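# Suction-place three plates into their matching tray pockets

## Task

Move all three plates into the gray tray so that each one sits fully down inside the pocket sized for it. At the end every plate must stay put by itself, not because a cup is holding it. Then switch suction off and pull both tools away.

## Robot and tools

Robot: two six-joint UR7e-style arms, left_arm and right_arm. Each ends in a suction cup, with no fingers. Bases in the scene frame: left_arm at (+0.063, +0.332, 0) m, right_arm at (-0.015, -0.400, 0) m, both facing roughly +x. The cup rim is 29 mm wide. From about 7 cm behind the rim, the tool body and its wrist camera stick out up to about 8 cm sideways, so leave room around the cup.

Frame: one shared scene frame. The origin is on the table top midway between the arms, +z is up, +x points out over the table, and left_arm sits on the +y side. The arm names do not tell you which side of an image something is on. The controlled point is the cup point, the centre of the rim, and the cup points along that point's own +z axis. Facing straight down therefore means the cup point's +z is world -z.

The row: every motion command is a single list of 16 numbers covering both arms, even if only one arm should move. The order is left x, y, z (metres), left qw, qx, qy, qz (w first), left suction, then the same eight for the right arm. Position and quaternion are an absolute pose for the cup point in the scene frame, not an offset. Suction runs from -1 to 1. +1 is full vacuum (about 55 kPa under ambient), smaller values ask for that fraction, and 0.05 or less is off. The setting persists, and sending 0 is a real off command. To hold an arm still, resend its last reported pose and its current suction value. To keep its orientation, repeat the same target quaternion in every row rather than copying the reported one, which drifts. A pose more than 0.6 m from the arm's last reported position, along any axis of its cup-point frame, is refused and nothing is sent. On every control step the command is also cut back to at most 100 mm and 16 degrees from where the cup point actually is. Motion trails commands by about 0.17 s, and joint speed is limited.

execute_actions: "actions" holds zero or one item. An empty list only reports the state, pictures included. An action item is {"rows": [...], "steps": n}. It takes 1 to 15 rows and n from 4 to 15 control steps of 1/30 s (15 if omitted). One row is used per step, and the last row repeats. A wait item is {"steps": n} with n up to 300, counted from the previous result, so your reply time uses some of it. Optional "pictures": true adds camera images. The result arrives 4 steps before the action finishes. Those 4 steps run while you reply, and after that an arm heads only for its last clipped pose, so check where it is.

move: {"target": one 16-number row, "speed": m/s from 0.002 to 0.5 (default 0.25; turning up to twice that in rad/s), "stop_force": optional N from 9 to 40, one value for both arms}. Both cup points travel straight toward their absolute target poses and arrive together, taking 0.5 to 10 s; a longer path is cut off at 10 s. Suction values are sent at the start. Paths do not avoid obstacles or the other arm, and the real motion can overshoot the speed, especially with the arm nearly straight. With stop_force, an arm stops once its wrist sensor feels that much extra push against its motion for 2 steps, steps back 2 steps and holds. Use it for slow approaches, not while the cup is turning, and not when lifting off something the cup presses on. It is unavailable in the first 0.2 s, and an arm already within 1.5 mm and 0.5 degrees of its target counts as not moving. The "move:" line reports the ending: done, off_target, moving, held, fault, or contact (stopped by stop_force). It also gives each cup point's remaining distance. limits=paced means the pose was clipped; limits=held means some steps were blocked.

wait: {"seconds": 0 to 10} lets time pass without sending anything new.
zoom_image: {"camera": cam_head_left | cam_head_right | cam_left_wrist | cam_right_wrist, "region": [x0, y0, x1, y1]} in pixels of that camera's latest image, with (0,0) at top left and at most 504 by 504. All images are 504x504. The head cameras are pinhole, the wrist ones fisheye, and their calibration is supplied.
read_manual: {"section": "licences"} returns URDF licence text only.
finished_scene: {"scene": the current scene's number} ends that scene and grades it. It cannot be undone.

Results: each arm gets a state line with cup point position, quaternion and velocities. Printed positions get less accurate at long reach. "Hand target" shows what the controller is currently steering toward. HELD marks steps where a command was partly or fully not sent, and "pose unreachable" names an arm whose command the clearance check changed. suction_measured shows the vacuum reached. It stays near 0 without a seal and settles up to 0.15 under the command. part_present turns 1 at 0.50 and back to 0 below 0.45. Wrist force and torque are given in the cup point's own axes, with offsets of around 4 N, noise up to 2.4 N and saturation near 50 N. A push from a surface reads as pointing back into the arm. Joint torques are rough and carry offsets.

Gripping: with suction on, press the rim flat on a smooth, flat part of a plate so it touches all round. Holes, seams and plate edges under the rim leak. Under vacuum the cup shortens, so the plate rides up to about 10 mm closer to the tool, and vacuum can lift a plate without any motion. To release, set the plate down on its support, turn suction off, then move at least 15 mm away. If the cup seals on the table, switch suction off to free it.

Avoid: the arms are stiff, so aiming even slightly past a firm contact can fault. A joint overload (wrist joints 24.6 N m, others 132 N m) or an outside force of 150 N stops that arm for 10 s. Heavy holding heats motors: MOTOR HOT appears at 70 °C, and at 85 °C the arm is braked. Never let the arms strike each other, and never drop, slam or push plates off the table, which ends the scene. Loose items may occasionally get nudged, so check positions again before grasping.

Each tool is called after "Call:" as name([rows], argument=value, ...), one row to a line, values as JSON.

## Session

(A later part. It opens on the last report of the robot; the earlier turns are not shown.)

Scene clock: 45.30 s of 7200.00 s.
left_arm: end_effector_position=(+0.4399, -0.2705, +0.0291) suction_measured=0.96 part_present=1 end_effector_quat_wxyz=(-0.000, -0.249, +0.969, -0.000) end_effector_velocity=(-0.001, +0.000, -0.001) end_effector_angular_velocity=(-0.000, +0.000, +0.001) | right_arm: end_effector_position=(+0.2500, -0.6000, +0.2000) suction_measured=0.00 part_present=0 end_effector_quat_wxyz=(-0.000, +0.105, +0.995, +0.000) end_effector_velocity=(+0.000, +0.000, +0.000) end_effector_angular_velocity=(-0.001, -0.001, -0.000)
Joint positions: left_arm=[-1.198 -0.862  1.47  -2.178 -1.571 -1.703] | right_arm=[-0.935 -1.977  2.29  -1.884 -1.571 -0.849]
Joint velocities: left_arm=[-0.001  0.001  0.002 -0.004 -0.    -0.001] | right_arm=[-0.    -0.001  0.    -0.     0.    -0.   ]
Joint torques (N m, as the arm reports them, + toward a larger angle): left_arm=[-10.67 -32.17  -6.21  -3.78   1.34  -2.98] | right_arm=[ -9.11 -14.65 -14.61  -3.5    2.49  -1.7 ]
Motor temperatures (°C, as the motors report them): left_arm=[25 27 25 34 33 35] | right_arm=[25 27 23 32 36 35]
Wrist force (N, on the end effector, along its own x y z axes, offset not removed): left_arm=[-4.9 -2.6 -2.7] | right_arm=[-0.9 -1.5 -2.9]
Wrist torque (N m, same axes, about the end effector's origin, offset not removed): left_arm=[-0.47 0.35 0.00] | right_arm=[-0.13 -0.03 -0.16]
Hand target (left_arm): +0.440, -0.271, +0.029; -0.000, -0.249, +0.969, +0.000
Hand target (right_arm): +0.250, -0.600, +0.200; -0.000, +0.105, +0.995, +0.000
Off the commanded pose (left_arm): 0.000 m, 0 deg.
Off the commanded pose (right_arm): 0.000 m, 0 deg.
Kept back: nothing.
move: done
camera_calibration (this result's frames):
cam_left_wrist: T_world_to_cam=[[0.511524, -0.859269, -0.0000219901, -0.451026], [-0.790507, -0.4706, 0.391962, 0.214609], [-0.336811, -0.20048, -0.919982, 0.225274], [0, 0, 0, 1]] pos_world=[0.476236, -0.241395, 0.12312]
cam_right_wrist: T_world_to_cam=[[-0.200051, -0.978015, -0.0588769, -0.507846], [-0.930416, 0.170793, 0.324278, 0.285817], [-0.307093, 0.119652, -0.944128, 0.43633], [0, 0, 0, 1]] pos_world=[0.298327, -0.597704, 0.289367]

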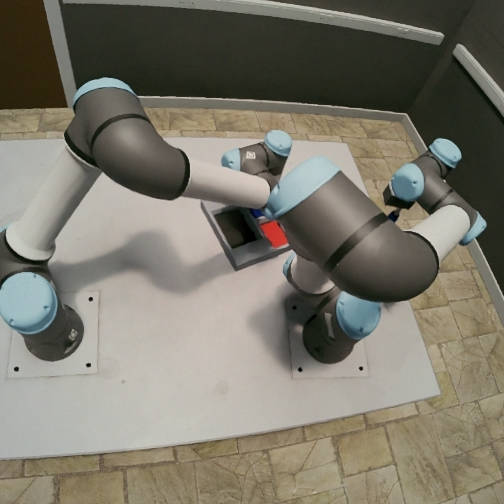

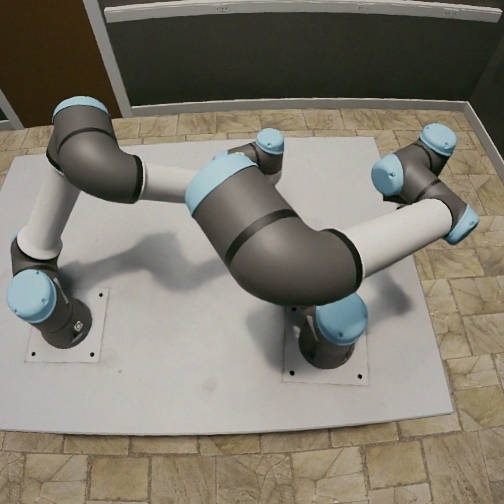

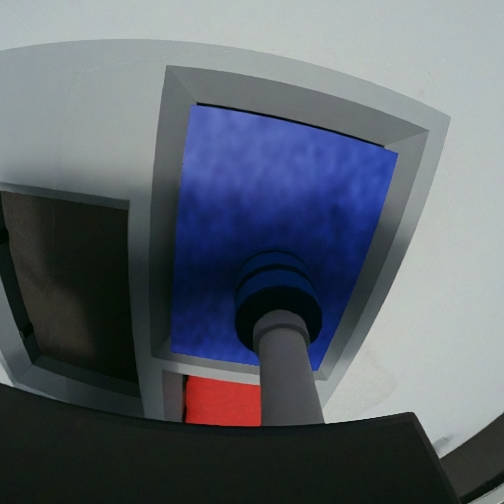

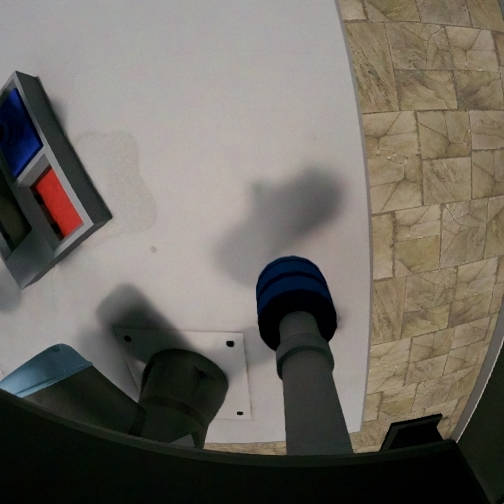

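Call:
move(target=[0.4417, -0.2698, 0.028, 0.0, -0.2487, 0.9686, 0.0, 1, 0.25, -0.60, 0.20, 0.0, 0.1045, 0.9945, 0.0, 0], speed=0.02)

Call:
move(target=[0.4417, -0.2698, 0.018, 0.0, -0.2487, 0.9686, 0.0, 1, 0.25, -0.60, 0.20, 0.0, 0.1045, 0.9945, 0.0, 0], speed=0.015, stop_force=15)

Scene clock: 46.23 s of 7200.00 s.
left_arm: end_effector_position=(+0.4416, -0.2698, +0.0280) suction_measured=0.96 part_present=1 end_effector_quat_wxyz=(-0.000, -0.249, +0.969, +0.000) end_effector_velocity=(+0.001, +0.000, +0.001) end_effector_angular_velocity=(-0.001, -0.001, +0.001) | right_arm: end_effector_position=(+0.2500, -0.6000, +0.2000) suction_measured=0.00 part_present=0 end_effector_quat_wxyz=(+0.000, +0.105, +0.995, +0.000) end_effector_velocity=(-0.000, -0.000, -0.000) end_effector_angular_velocity=(+0.001, +0.001, +0.001)
Joint positions: left_arm=[-1.196 -0.86   1.469 -2.18  -1.571 -1.7  ] | right_arm=[-0.935 -1.978  2.29  -1.884 -1.571 -0.849]
Joint velocities: left_arm=[ 0.001 -0.001 -0.    -0.     0.     0.001] | right_arm=[ 0.     0.001  0.    -0.    -0.    -0.   ]
Joint torques (N m, as the arm reports them, + toward a larger angle): left_arm=[  7.52 -34.29 -32.14  -3.37   1.71   2.84] | right_arm=[-10.71 -14.02 -16.26  -3.22   2.85  -1.72]
Motor temperatures (°C, as the motors report them): left_arm=[25 27 25 34 33 35] | right_arm=[25 27 23 32 36 35]
Wrist force (N, on the end effector, along its own x y z axes, offset not removed): left_arm=[-1.9 -2.0 -1.3] | right_arm=[-1.2 -0.1 -1.9]
Wrist torque (N m, same axes, about the end effector's origin, offset not removed): left_arm=[-0.38 0.22 -0.17] | right_arm=[-0.20 0.05 0.23]
Hand target (left_arm): +0.442, -0.270, +0.028; +0.000, -0.249, +0.969, -0.000
Hand target (right_arm): +0.250, -0.600, +0.200; +0.000, +0.105, +0.995, +0.000
Off the commanded pose (left_arm): 0.000 m, 0 deg.
Off the commanded pose (right_arm): 0.000 m, 0 deg.
Kept back: nothing.
move: done
camera_calibration (this result's frames):
cam_left_wrist: T_world_to_cam=[[0.511474, -0.859299, -0.0000690722, -0.451305], [-0.790528, -0.470572, 0.391954, 0.216798], [-0.336838, -0.20042, -0.919985, 0.225029], [0, 0, 0, 1]] pos_world=[0.478014, -0.240687, 0.122017]
cam_right_wrist: T_world_to_cam=[[-0.20005, -0.978017, -0.0588504, -0.507851], [-0.930423, 0.170804, 0.324251, 0.285827], [-0.307071, 0.119622, -0.944139, 0.436318], [0, 0, 0, 1]] pos_world=[0.298325, -0.5977, 0.289377]

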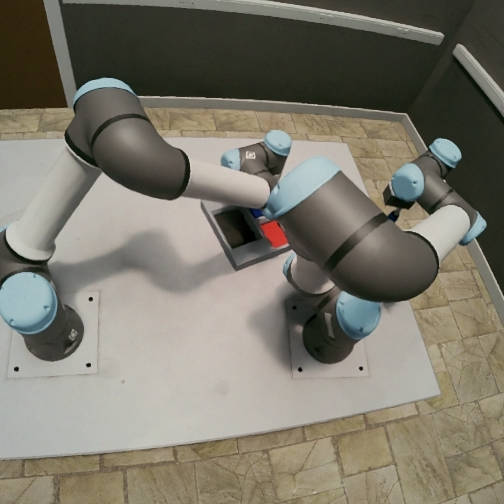

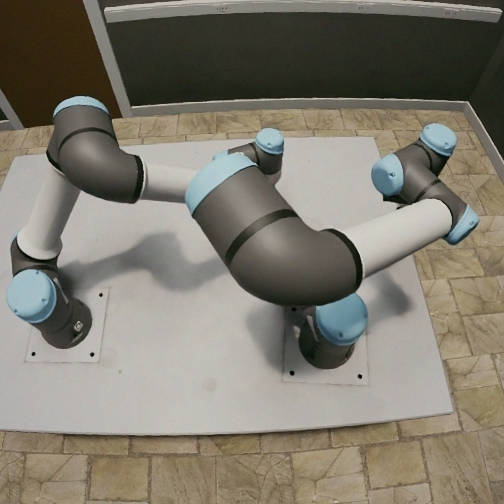

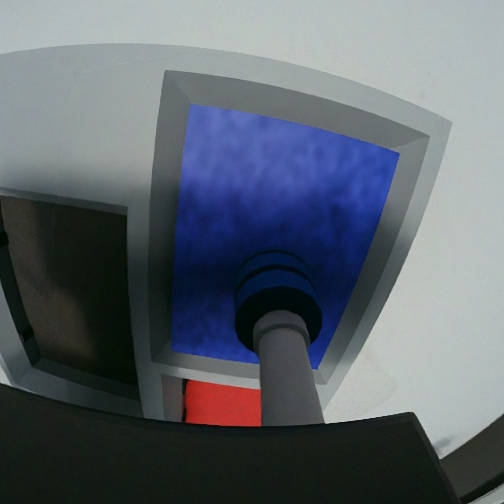

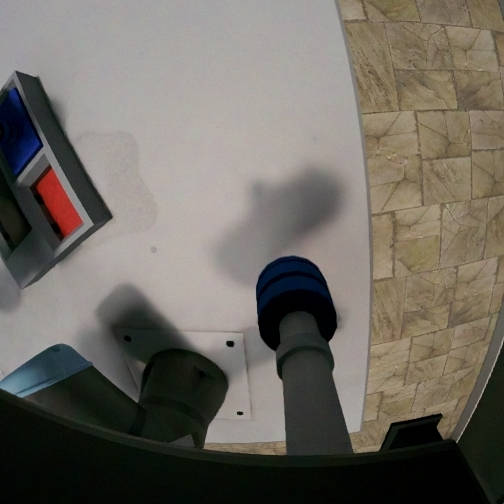

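Scene clock: 47.17 s of 7200.00 s.
left_arm: end_effector_position=(+0.4417, -0.2698, +0.0181) suction_measured=0.96 part_present=1 end_effector_quat_wxyz=(+0.000, -0.249, +0.969, -0.000) end_effector_velocity=(-0.000, -0.000, -0.001) end_effector_angular_velocity=(-0.001, -0.000, +0.000) | right_arm: end_effector_position=(+0.2500, -0.6000, +0.2000) suction_measured=0.00 part_present=0 end_effector_quat_wxyz=(+0.000, +0.105, +0.995, +0.000) end_effector_velocity=(+0.001, +0.000, +0.000) end_effector_angular_velocity=(+0.001, -0.003, +0.000)
Joint positions: left_arm=[-1.196 -0.846  1.474 -2.199 -1.571 -1.7  ] | right_arm=[-0.935 -1.978  2.29  -1.884 -1.571 -0.849]
Joint velocities: left_arm=[-0.     0.001  0.001 -0.003 -0.    -0.   ] | right_arm=[-0.    -0.    -0.    -0.     0.003 -0.   ]
Joint torques (N m, as the arm reports them, + toward a larger angle): left_arm=[  8.36 -31.16  -4.39  -2.98   2.05   2.79] | right_arm=[ -9.93 -13.82 -15.72  -3.4    2.67  -1.8 ]
Motor temperatures (°C, as the motors report them): left_arm=[25 27 25 34 33 35] | right_arm=[25 27 23 32 36 35]
Wrist force (N, on the end effector, along its own x y z axes, offset not removed): left_arm=[-2.5 -4.4 -4.1] | right_arm=[0.0 0.0 -1.3]
Wrist torque (N m, same axes, about the end effector's origin, offset not removed): left_arm=[-0.40 0.37 0.05] | right_arm=[-0.12 0.05 0.01]
Hand target (left_arm): +0.442, -0.270, +0.018; +0.000, -0.249, +0.969, +0.000
Hand target (right_arm): +0.250, -0.600, +0.200; +0.000, +0.105, +0.995, -0.000
Off the commanded pose (left_arm): 0.000 m, 0 deg.
Off the commanded pose (right_arm): 0.000 m, 0 deg.
Kept back: nothing.
move: done
camera_calibration (this result's frames):
cam_left_wrist: T_world_to_cam=[[0.511496, -0.859285, -0.0000144072, -0.451343], [-0.790528, -0.470574, 0.391951, 0.220726], [-0.336805, -0.20047, -0.919986, 0.215919], [0, 0, 0, 1]] pos_world=[0.478073, -0.240679, 0.112122]
cam_right_wrist: T_world_to_cam=[[-0.20005, -0.978017, -0.0588504, -0.507851], [-0.930423, 0.170804, 0.324251, 0.285827], [-0.307071, 0.119622, -0.944139, 0.436318], [0, 0, 0, 1]] pos_world=[0.298325, -0.5977, 0.289377]

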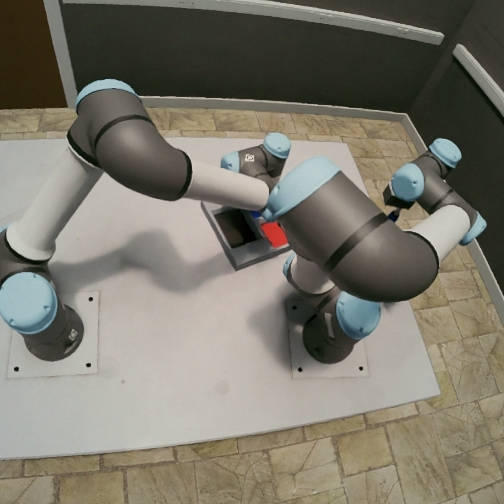

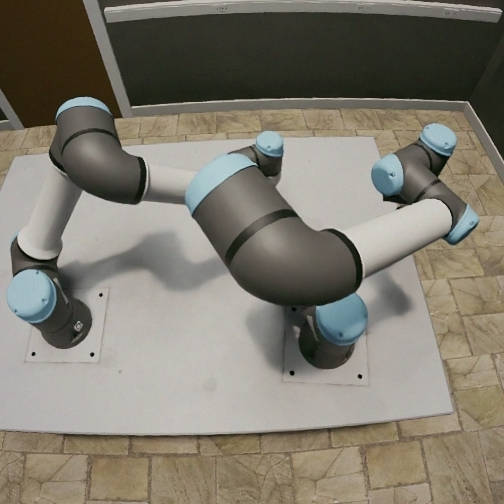

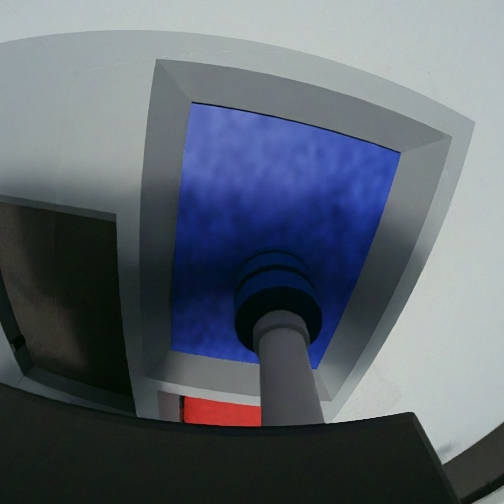

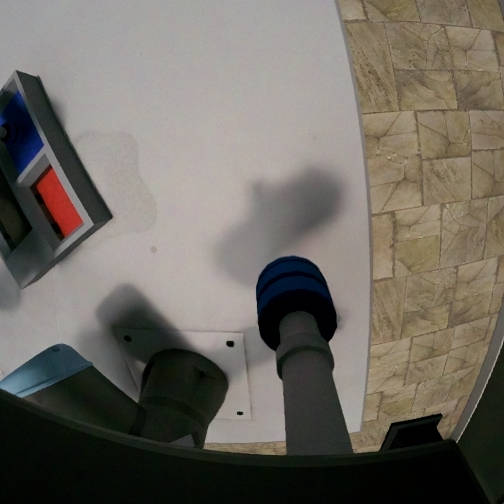

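The plate is flat inside the pocket mouth. Pushing it down to the floor.

Call:
move(target=[0.4417, -0.2698, 0.0, 0.0, -0.2487, 0.9686, 0.0, 1, 0.25, -0.60, 0.20, 0.0, 0.1045, 0.9945, 0.0, 0], speed=0.01, stop_force=26)

Call:
move(target=[0.4417, -0.2698, 0.008, 0.0, -0.2487, 0.9686, 0.0, 0, 0.25, -0.60, 0.20, 0.0, 0.1045, 0.9945, 0.0, 0], speed=0.01)

Scene clock: 49.20 s of 7200.00 s.
left_arm: end_effector_position=(+0.4417, -0.2698, +0.0039) suction_measured=0.96 part_present=1 end_effector_quat_wxyz=(+0.000, -0.249, +0.969, -0.000) end_effector_velocity=(-0.000, +0.000, +0.002) end_effector_angular_velocity=(+0.003, +0.001, +0.000) | right_arm: end_effector_position=(+0.2500, -0.6000, +0.2000) suction_measured=0.00 part_present=0 end_effector_quat_wxyz=(+0.000, +0.105, +0.995, +0.000) end_effector_velocity=(+0.000, +0.000, -0.000) end_effector_angular_velocity=(+0.002, -0.001, -0.001)
Joint positions: left_arm=[-1.195 -0.826  1.481 -2.226 -1.571 -1.7  ] | right_arm=[-0.935 -1.978  2.29  -1.884 -1.571 -0.849]
Joint velocities: left_arm=[ 0.    -0.003 -0.002  0.007 -0.    -0.   ] | right_arm=[ 0.     0.001  0.    -0.     0.002  0.001]
Joint torques (N m, as the arm reports them, + toward a larger angle): left_arm=[  6.66 -26.71 -13.23   3.17   1.81   2.53] | right_arm=[ -8.13 -15.73 -16.66  -3.26   2.69  -1.83]
Motor temperatures (°C, as the motors report them): left_arm=[25 27 25 34 33 35] | right_arm=[25 27 23 32 36 35]
Wrist force (N, on the end effector, along its own x y z axes, offset not removed): left_arm=[-3.2 3.6 -49.8] | right_arm=[-0.1 -0.9 -3.9]
Wrist torque (N m, same axes, about the end effector's origin, offset not removed): left_arm=[-0.31 0.48 -0.07] | right_arm=[0.02 -0.13 0.06]
Hand target (left_arm): +0.442, -0.270, +0.004; +0.000, -0.249, +0.969, -0.000
Hand target (right_arm): +0.250, -0.600, +0.200; +0.000, +0.105, +0.995, +0.000
Off the commanded pose (left_arm): 0.004 m, 0 deg.
Off the commanded pose (right_arm): 0.000 m, 0 deg.
Kept back: nothing.
move: contact (left_arm)
camera_calibration (this result's frames):
cam_left_wrist: T_world_to_cam=[[0.511528, -0.859267, 0.000192347, -0.451363], [-0.790541, -0.470527, 0.39198, 0.226341], [-0.336725, -0.200661, -0.919974, 0.202761], [0, 0, 0, 1]] pos_world=[0.478091, -0.240655, 0.0979008]
cam_right_wrist: T_world_to_cam=[[-0.20005, -0.978017, -0.0588503, -0.507851], [-0.930423, 0.170804, 0.324251, 0.285827], [-0.307071, 0.119622, -0.944139, 0.436318], [0, 0, 0, 1]] pos_world=[0.298325, -0.5977, 0.289377]

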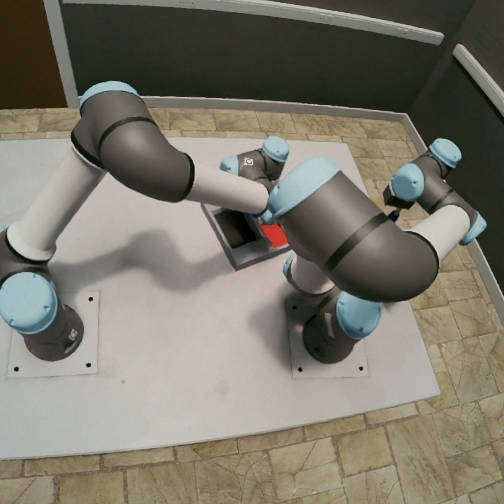

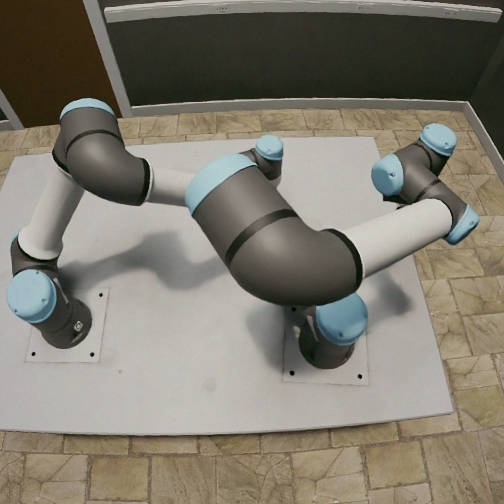

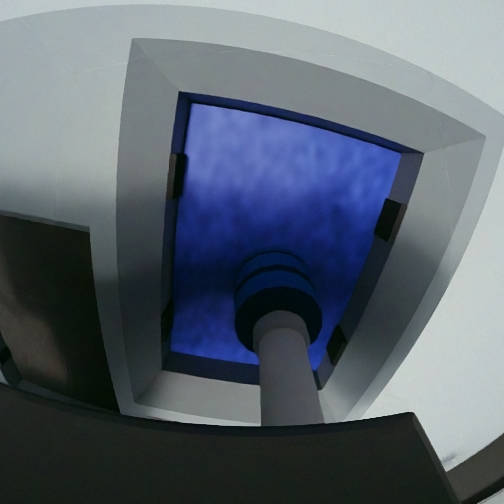

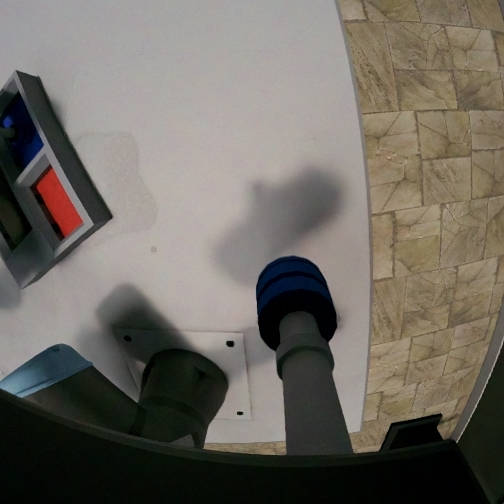

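Scene clock: 49.90 s of 7200.00 s.
left_arm: end_effector_position=(+0.4417, -0.2698, +0.0078) suction_measured=0.00 part_present=0 end_effector_quat_wxyz=(-0.000, -0.249, +0.969, +0.000) end_effector_velocity=(-0.000, -0.000, +0.002) end_effector_angular_velocity=(-0.002, +0.002, +0.000) | right_arm: end_effector_position=(+0.2500, -0.6000, +0.2000) suction_measured=0.00 part_present=0 end_effector_quat_wxyz=(+0.000, +0.105, +0.995, +0.000) end_effector_velocity=(+0.000, +0.000, +0.000) end_effector_angular_velocity=(-0.000, -0.001, -0.000)
Joint positions: left_arm=[-1.195 -0.832  1.48  -2.218 -1.571 -1.7  ] | right_arm=[-0.935 -1.978  2.29  -1.884 -1.571 -0.849]
Joint velocities: left_arm=[-0.    -0.002 -0.001  0.002 -0.002 -0.   ] | right_arm=[ 0.    -0.001 -0.    -0.     0.001  0.   ]
Joint torques (N m, as the arm reports them, + toward a larger angle): left_arm=[  4.05 -54.49 -28.04   0.11   1.66   2.74] | right_arm=[ -8.37 -14.88 -16.14  -3.35   2.75  -1.99]
Motor temperatures (°C, as the motors report them): left_arm=[25 27 25 34 33 35] | right_arm=[25 27 23 32 36 35]
Wrist force (N, on the end effector, along its own x y z axes, offset not removed): left_arm=[0.2 -2.1 -7.3] | right_arm=[3.0 -3.2 -5.8]
Wrist torque (N m, same axes, about the end effector's origin, offset not removed): left_arm=[-0.33 0.05 -0.01] | right_arm=[-0.38 -0.51 0.00]
Hand target (left_arm): +0.442, -0.270, +0.008; -0.000, -0.249, +0.969, -0.000
Hand target (right_arm): +0.250, -0.600, +0.200; +0.000, +0.105, +0.995, +0.000
Off the commanded pose (left_arm): 0.000 m, 0 deg.
Off the commanded pose (right_arm): 0.000 m, 0 deg.
Kept back: nothing.
move: done
camera_calibration (this result's frames):
cam_left_wrist: T_world_to_cam=[[0.511528, -0.859267, -0.000201671, -0.451297], [-0.790485, -0.470673, 0.39192, 0.224749], [-0.336859, -0.200318, -0.919999, 0.206526], [0, 0, 0, 1]] pos_world=[0.478081, -0.24063, 0.101829]
cam_right_wrist: T_world_to_cam=[[-0.20005, -0.978017, -0.0588502, -0.507851], [-0.930423, 0.170804, 0.324251, 0.285827], [-0.307071, 0.119622, -0.944139, 0.436318], [0, 0, 0, 1]] pos_world=[0.298325, -0.5977, 0.289378]

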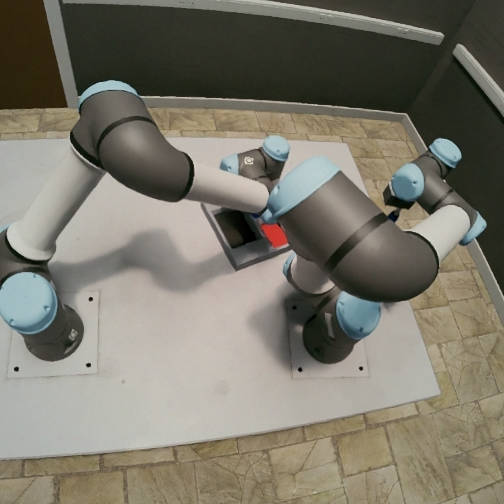

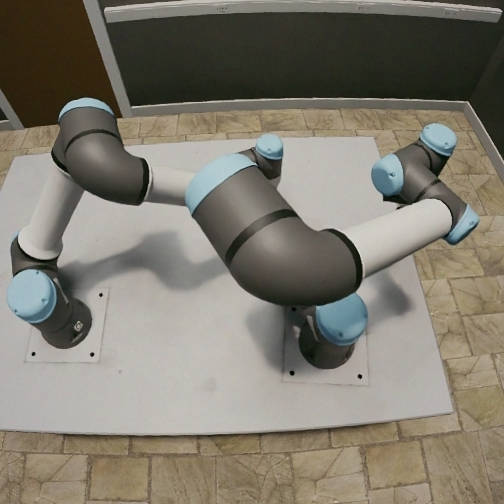

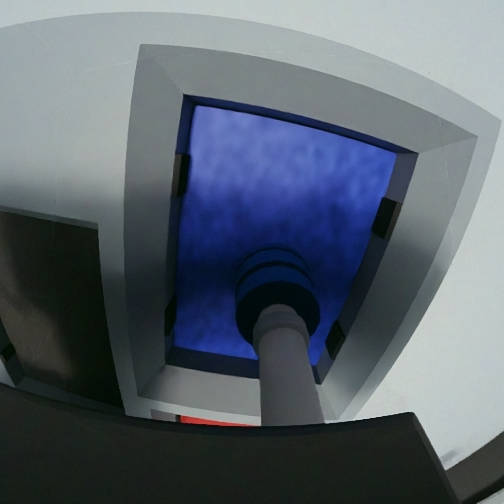

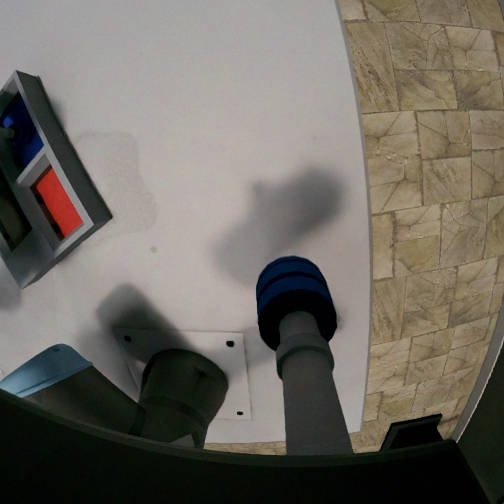

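Call:
move(target=[0.43, -0.24, 0.16, 0.0, -0.2487, 0.9686, 0.0, 0, 0.25, -0.60, 0.20, 0.0, 0.1045, 0.9945, 0.0, 0], speed=0.2)

Scene clock: 51.40 s of 7200.00 s.
left_arm: end_effector_position=(+0.4300, -0.2398, +0.1599) suction_measured=0.00 part_present=0 end_effector_quat_wxyz=(+0.000, -0.249, +0.969, +0.000) end_effector_velocity=(-0.001, -0.000, +0.002) end_effector_angular_velocity=(-0.001, +0.001, -0.000) | right_arm: end_effector_position=(+0.2500, -0.6000, +0.2000) suction_measured=0.00 part_present=0 end_effector_quat_wxyz=(+0.000, +0.105, +0.995, +0.000) end_effector_velocity=(-0.000, -0.000, -0.000) end_effector_angular_velocity=(+0.001, +0.001, -0.002)
Joint positions: left_arm=[-1.195 -1.075  1.452 -1.948 -1.571 -1.7  ] | right_arm=[-0.935 -1.978  2.29  -1.884 -1.571 -0.849]
Joint velocities: left_arm=[-0.001 -0.003 -0.001  0.003 -0.001 -0.001] | right_arm=[-0.     0.001  0.     0.    -0.     0.002]
Joint torques (N m, as the arm reports them, + toward a larger angle): left_arm=[ -6.52 -52.54 -34.94  -0.53   1.96  -2.84] | right_arm=[-10.41 -14.53 -15.96  -3.46   2.48  -1.84]
Motor temperatures (°C, as the motors report them): left_arm=[25 27 25 34 33 35] | right_arm=[25 27 23 32 36 35]
Wrist force (N, on the end effector, along its own x y z axes, offset not removed): left_arm=[-1.0 -0.1 -1.8] | right_arm=[-2.3 -4.5 -7.5]
Wrist torque (N m, same axes, about the end effector's origin, offset not removed): left_arm=[-0.24 0.18 0.06] | right_arm=[-0.75 0.32 0.09]
Hand target (left_arm): +0.430, -0.240, +0.160; -0.000, -0.249, +0.969, -0.000
Hand target (right_arm): +0.250, -0.600, +0.200; +0.000, +0.105, +0.995, -0.000
Off the commanded pose (left_arm): 0.000 m, 0 deg.
Off the commanded pose (right_arm): 0.000 m, 0 deg.
Kept back: nothing.
move: done
camera_calibration (this result's frames):
cam_left_wrist: T_world_to_cam=[[0.51162, -0.859212, -0.000086024, -0.419582], [-0.790453, -0.470716, 0.391932, 0.169971], [-0.336794, -0.200452, -0.919994, 0.348424], [0, 0, 0, 1]] pos_world=[0.466368, -0.21066, 0.253894]
cam_right_wrist: T_world_to_cam=[[-0.20005, -0.978017, -0.0588502, -0.507851], [-0.930423, 0.170804, 0.324251, 0.285827], [-0.307071, 0.119622, -0.944139, 0.436318], [0, 0, 0, 1]] pos_world=[0.298325, -0.5977, 0.289378]

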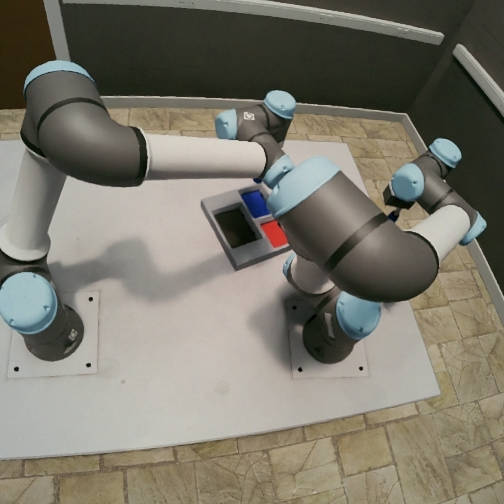

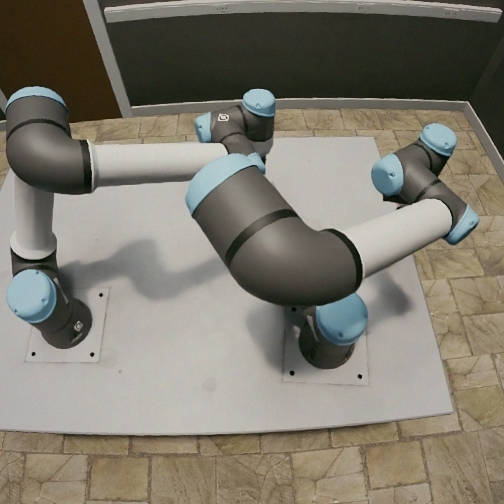

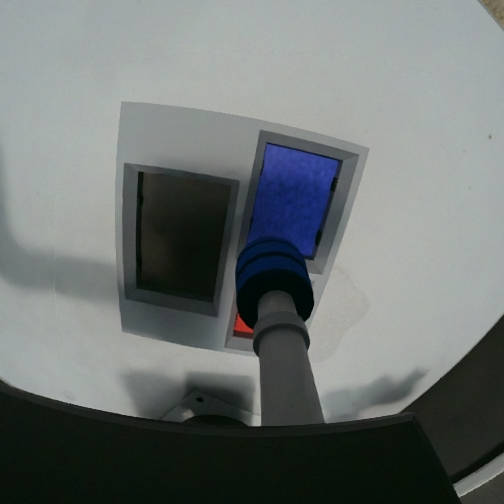

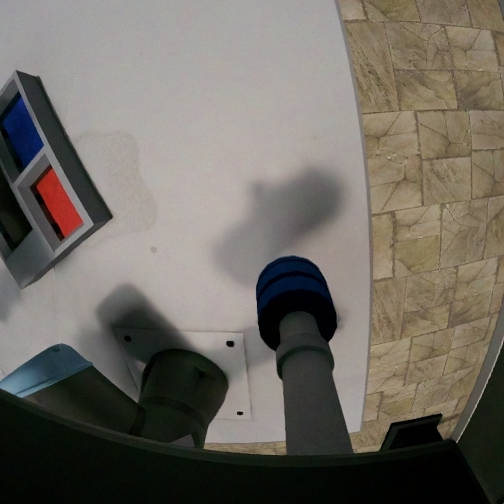

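All three plates are seated and both tools are clear.

Call:
finished_scene(scene=1)

The scene is finished: the task was done.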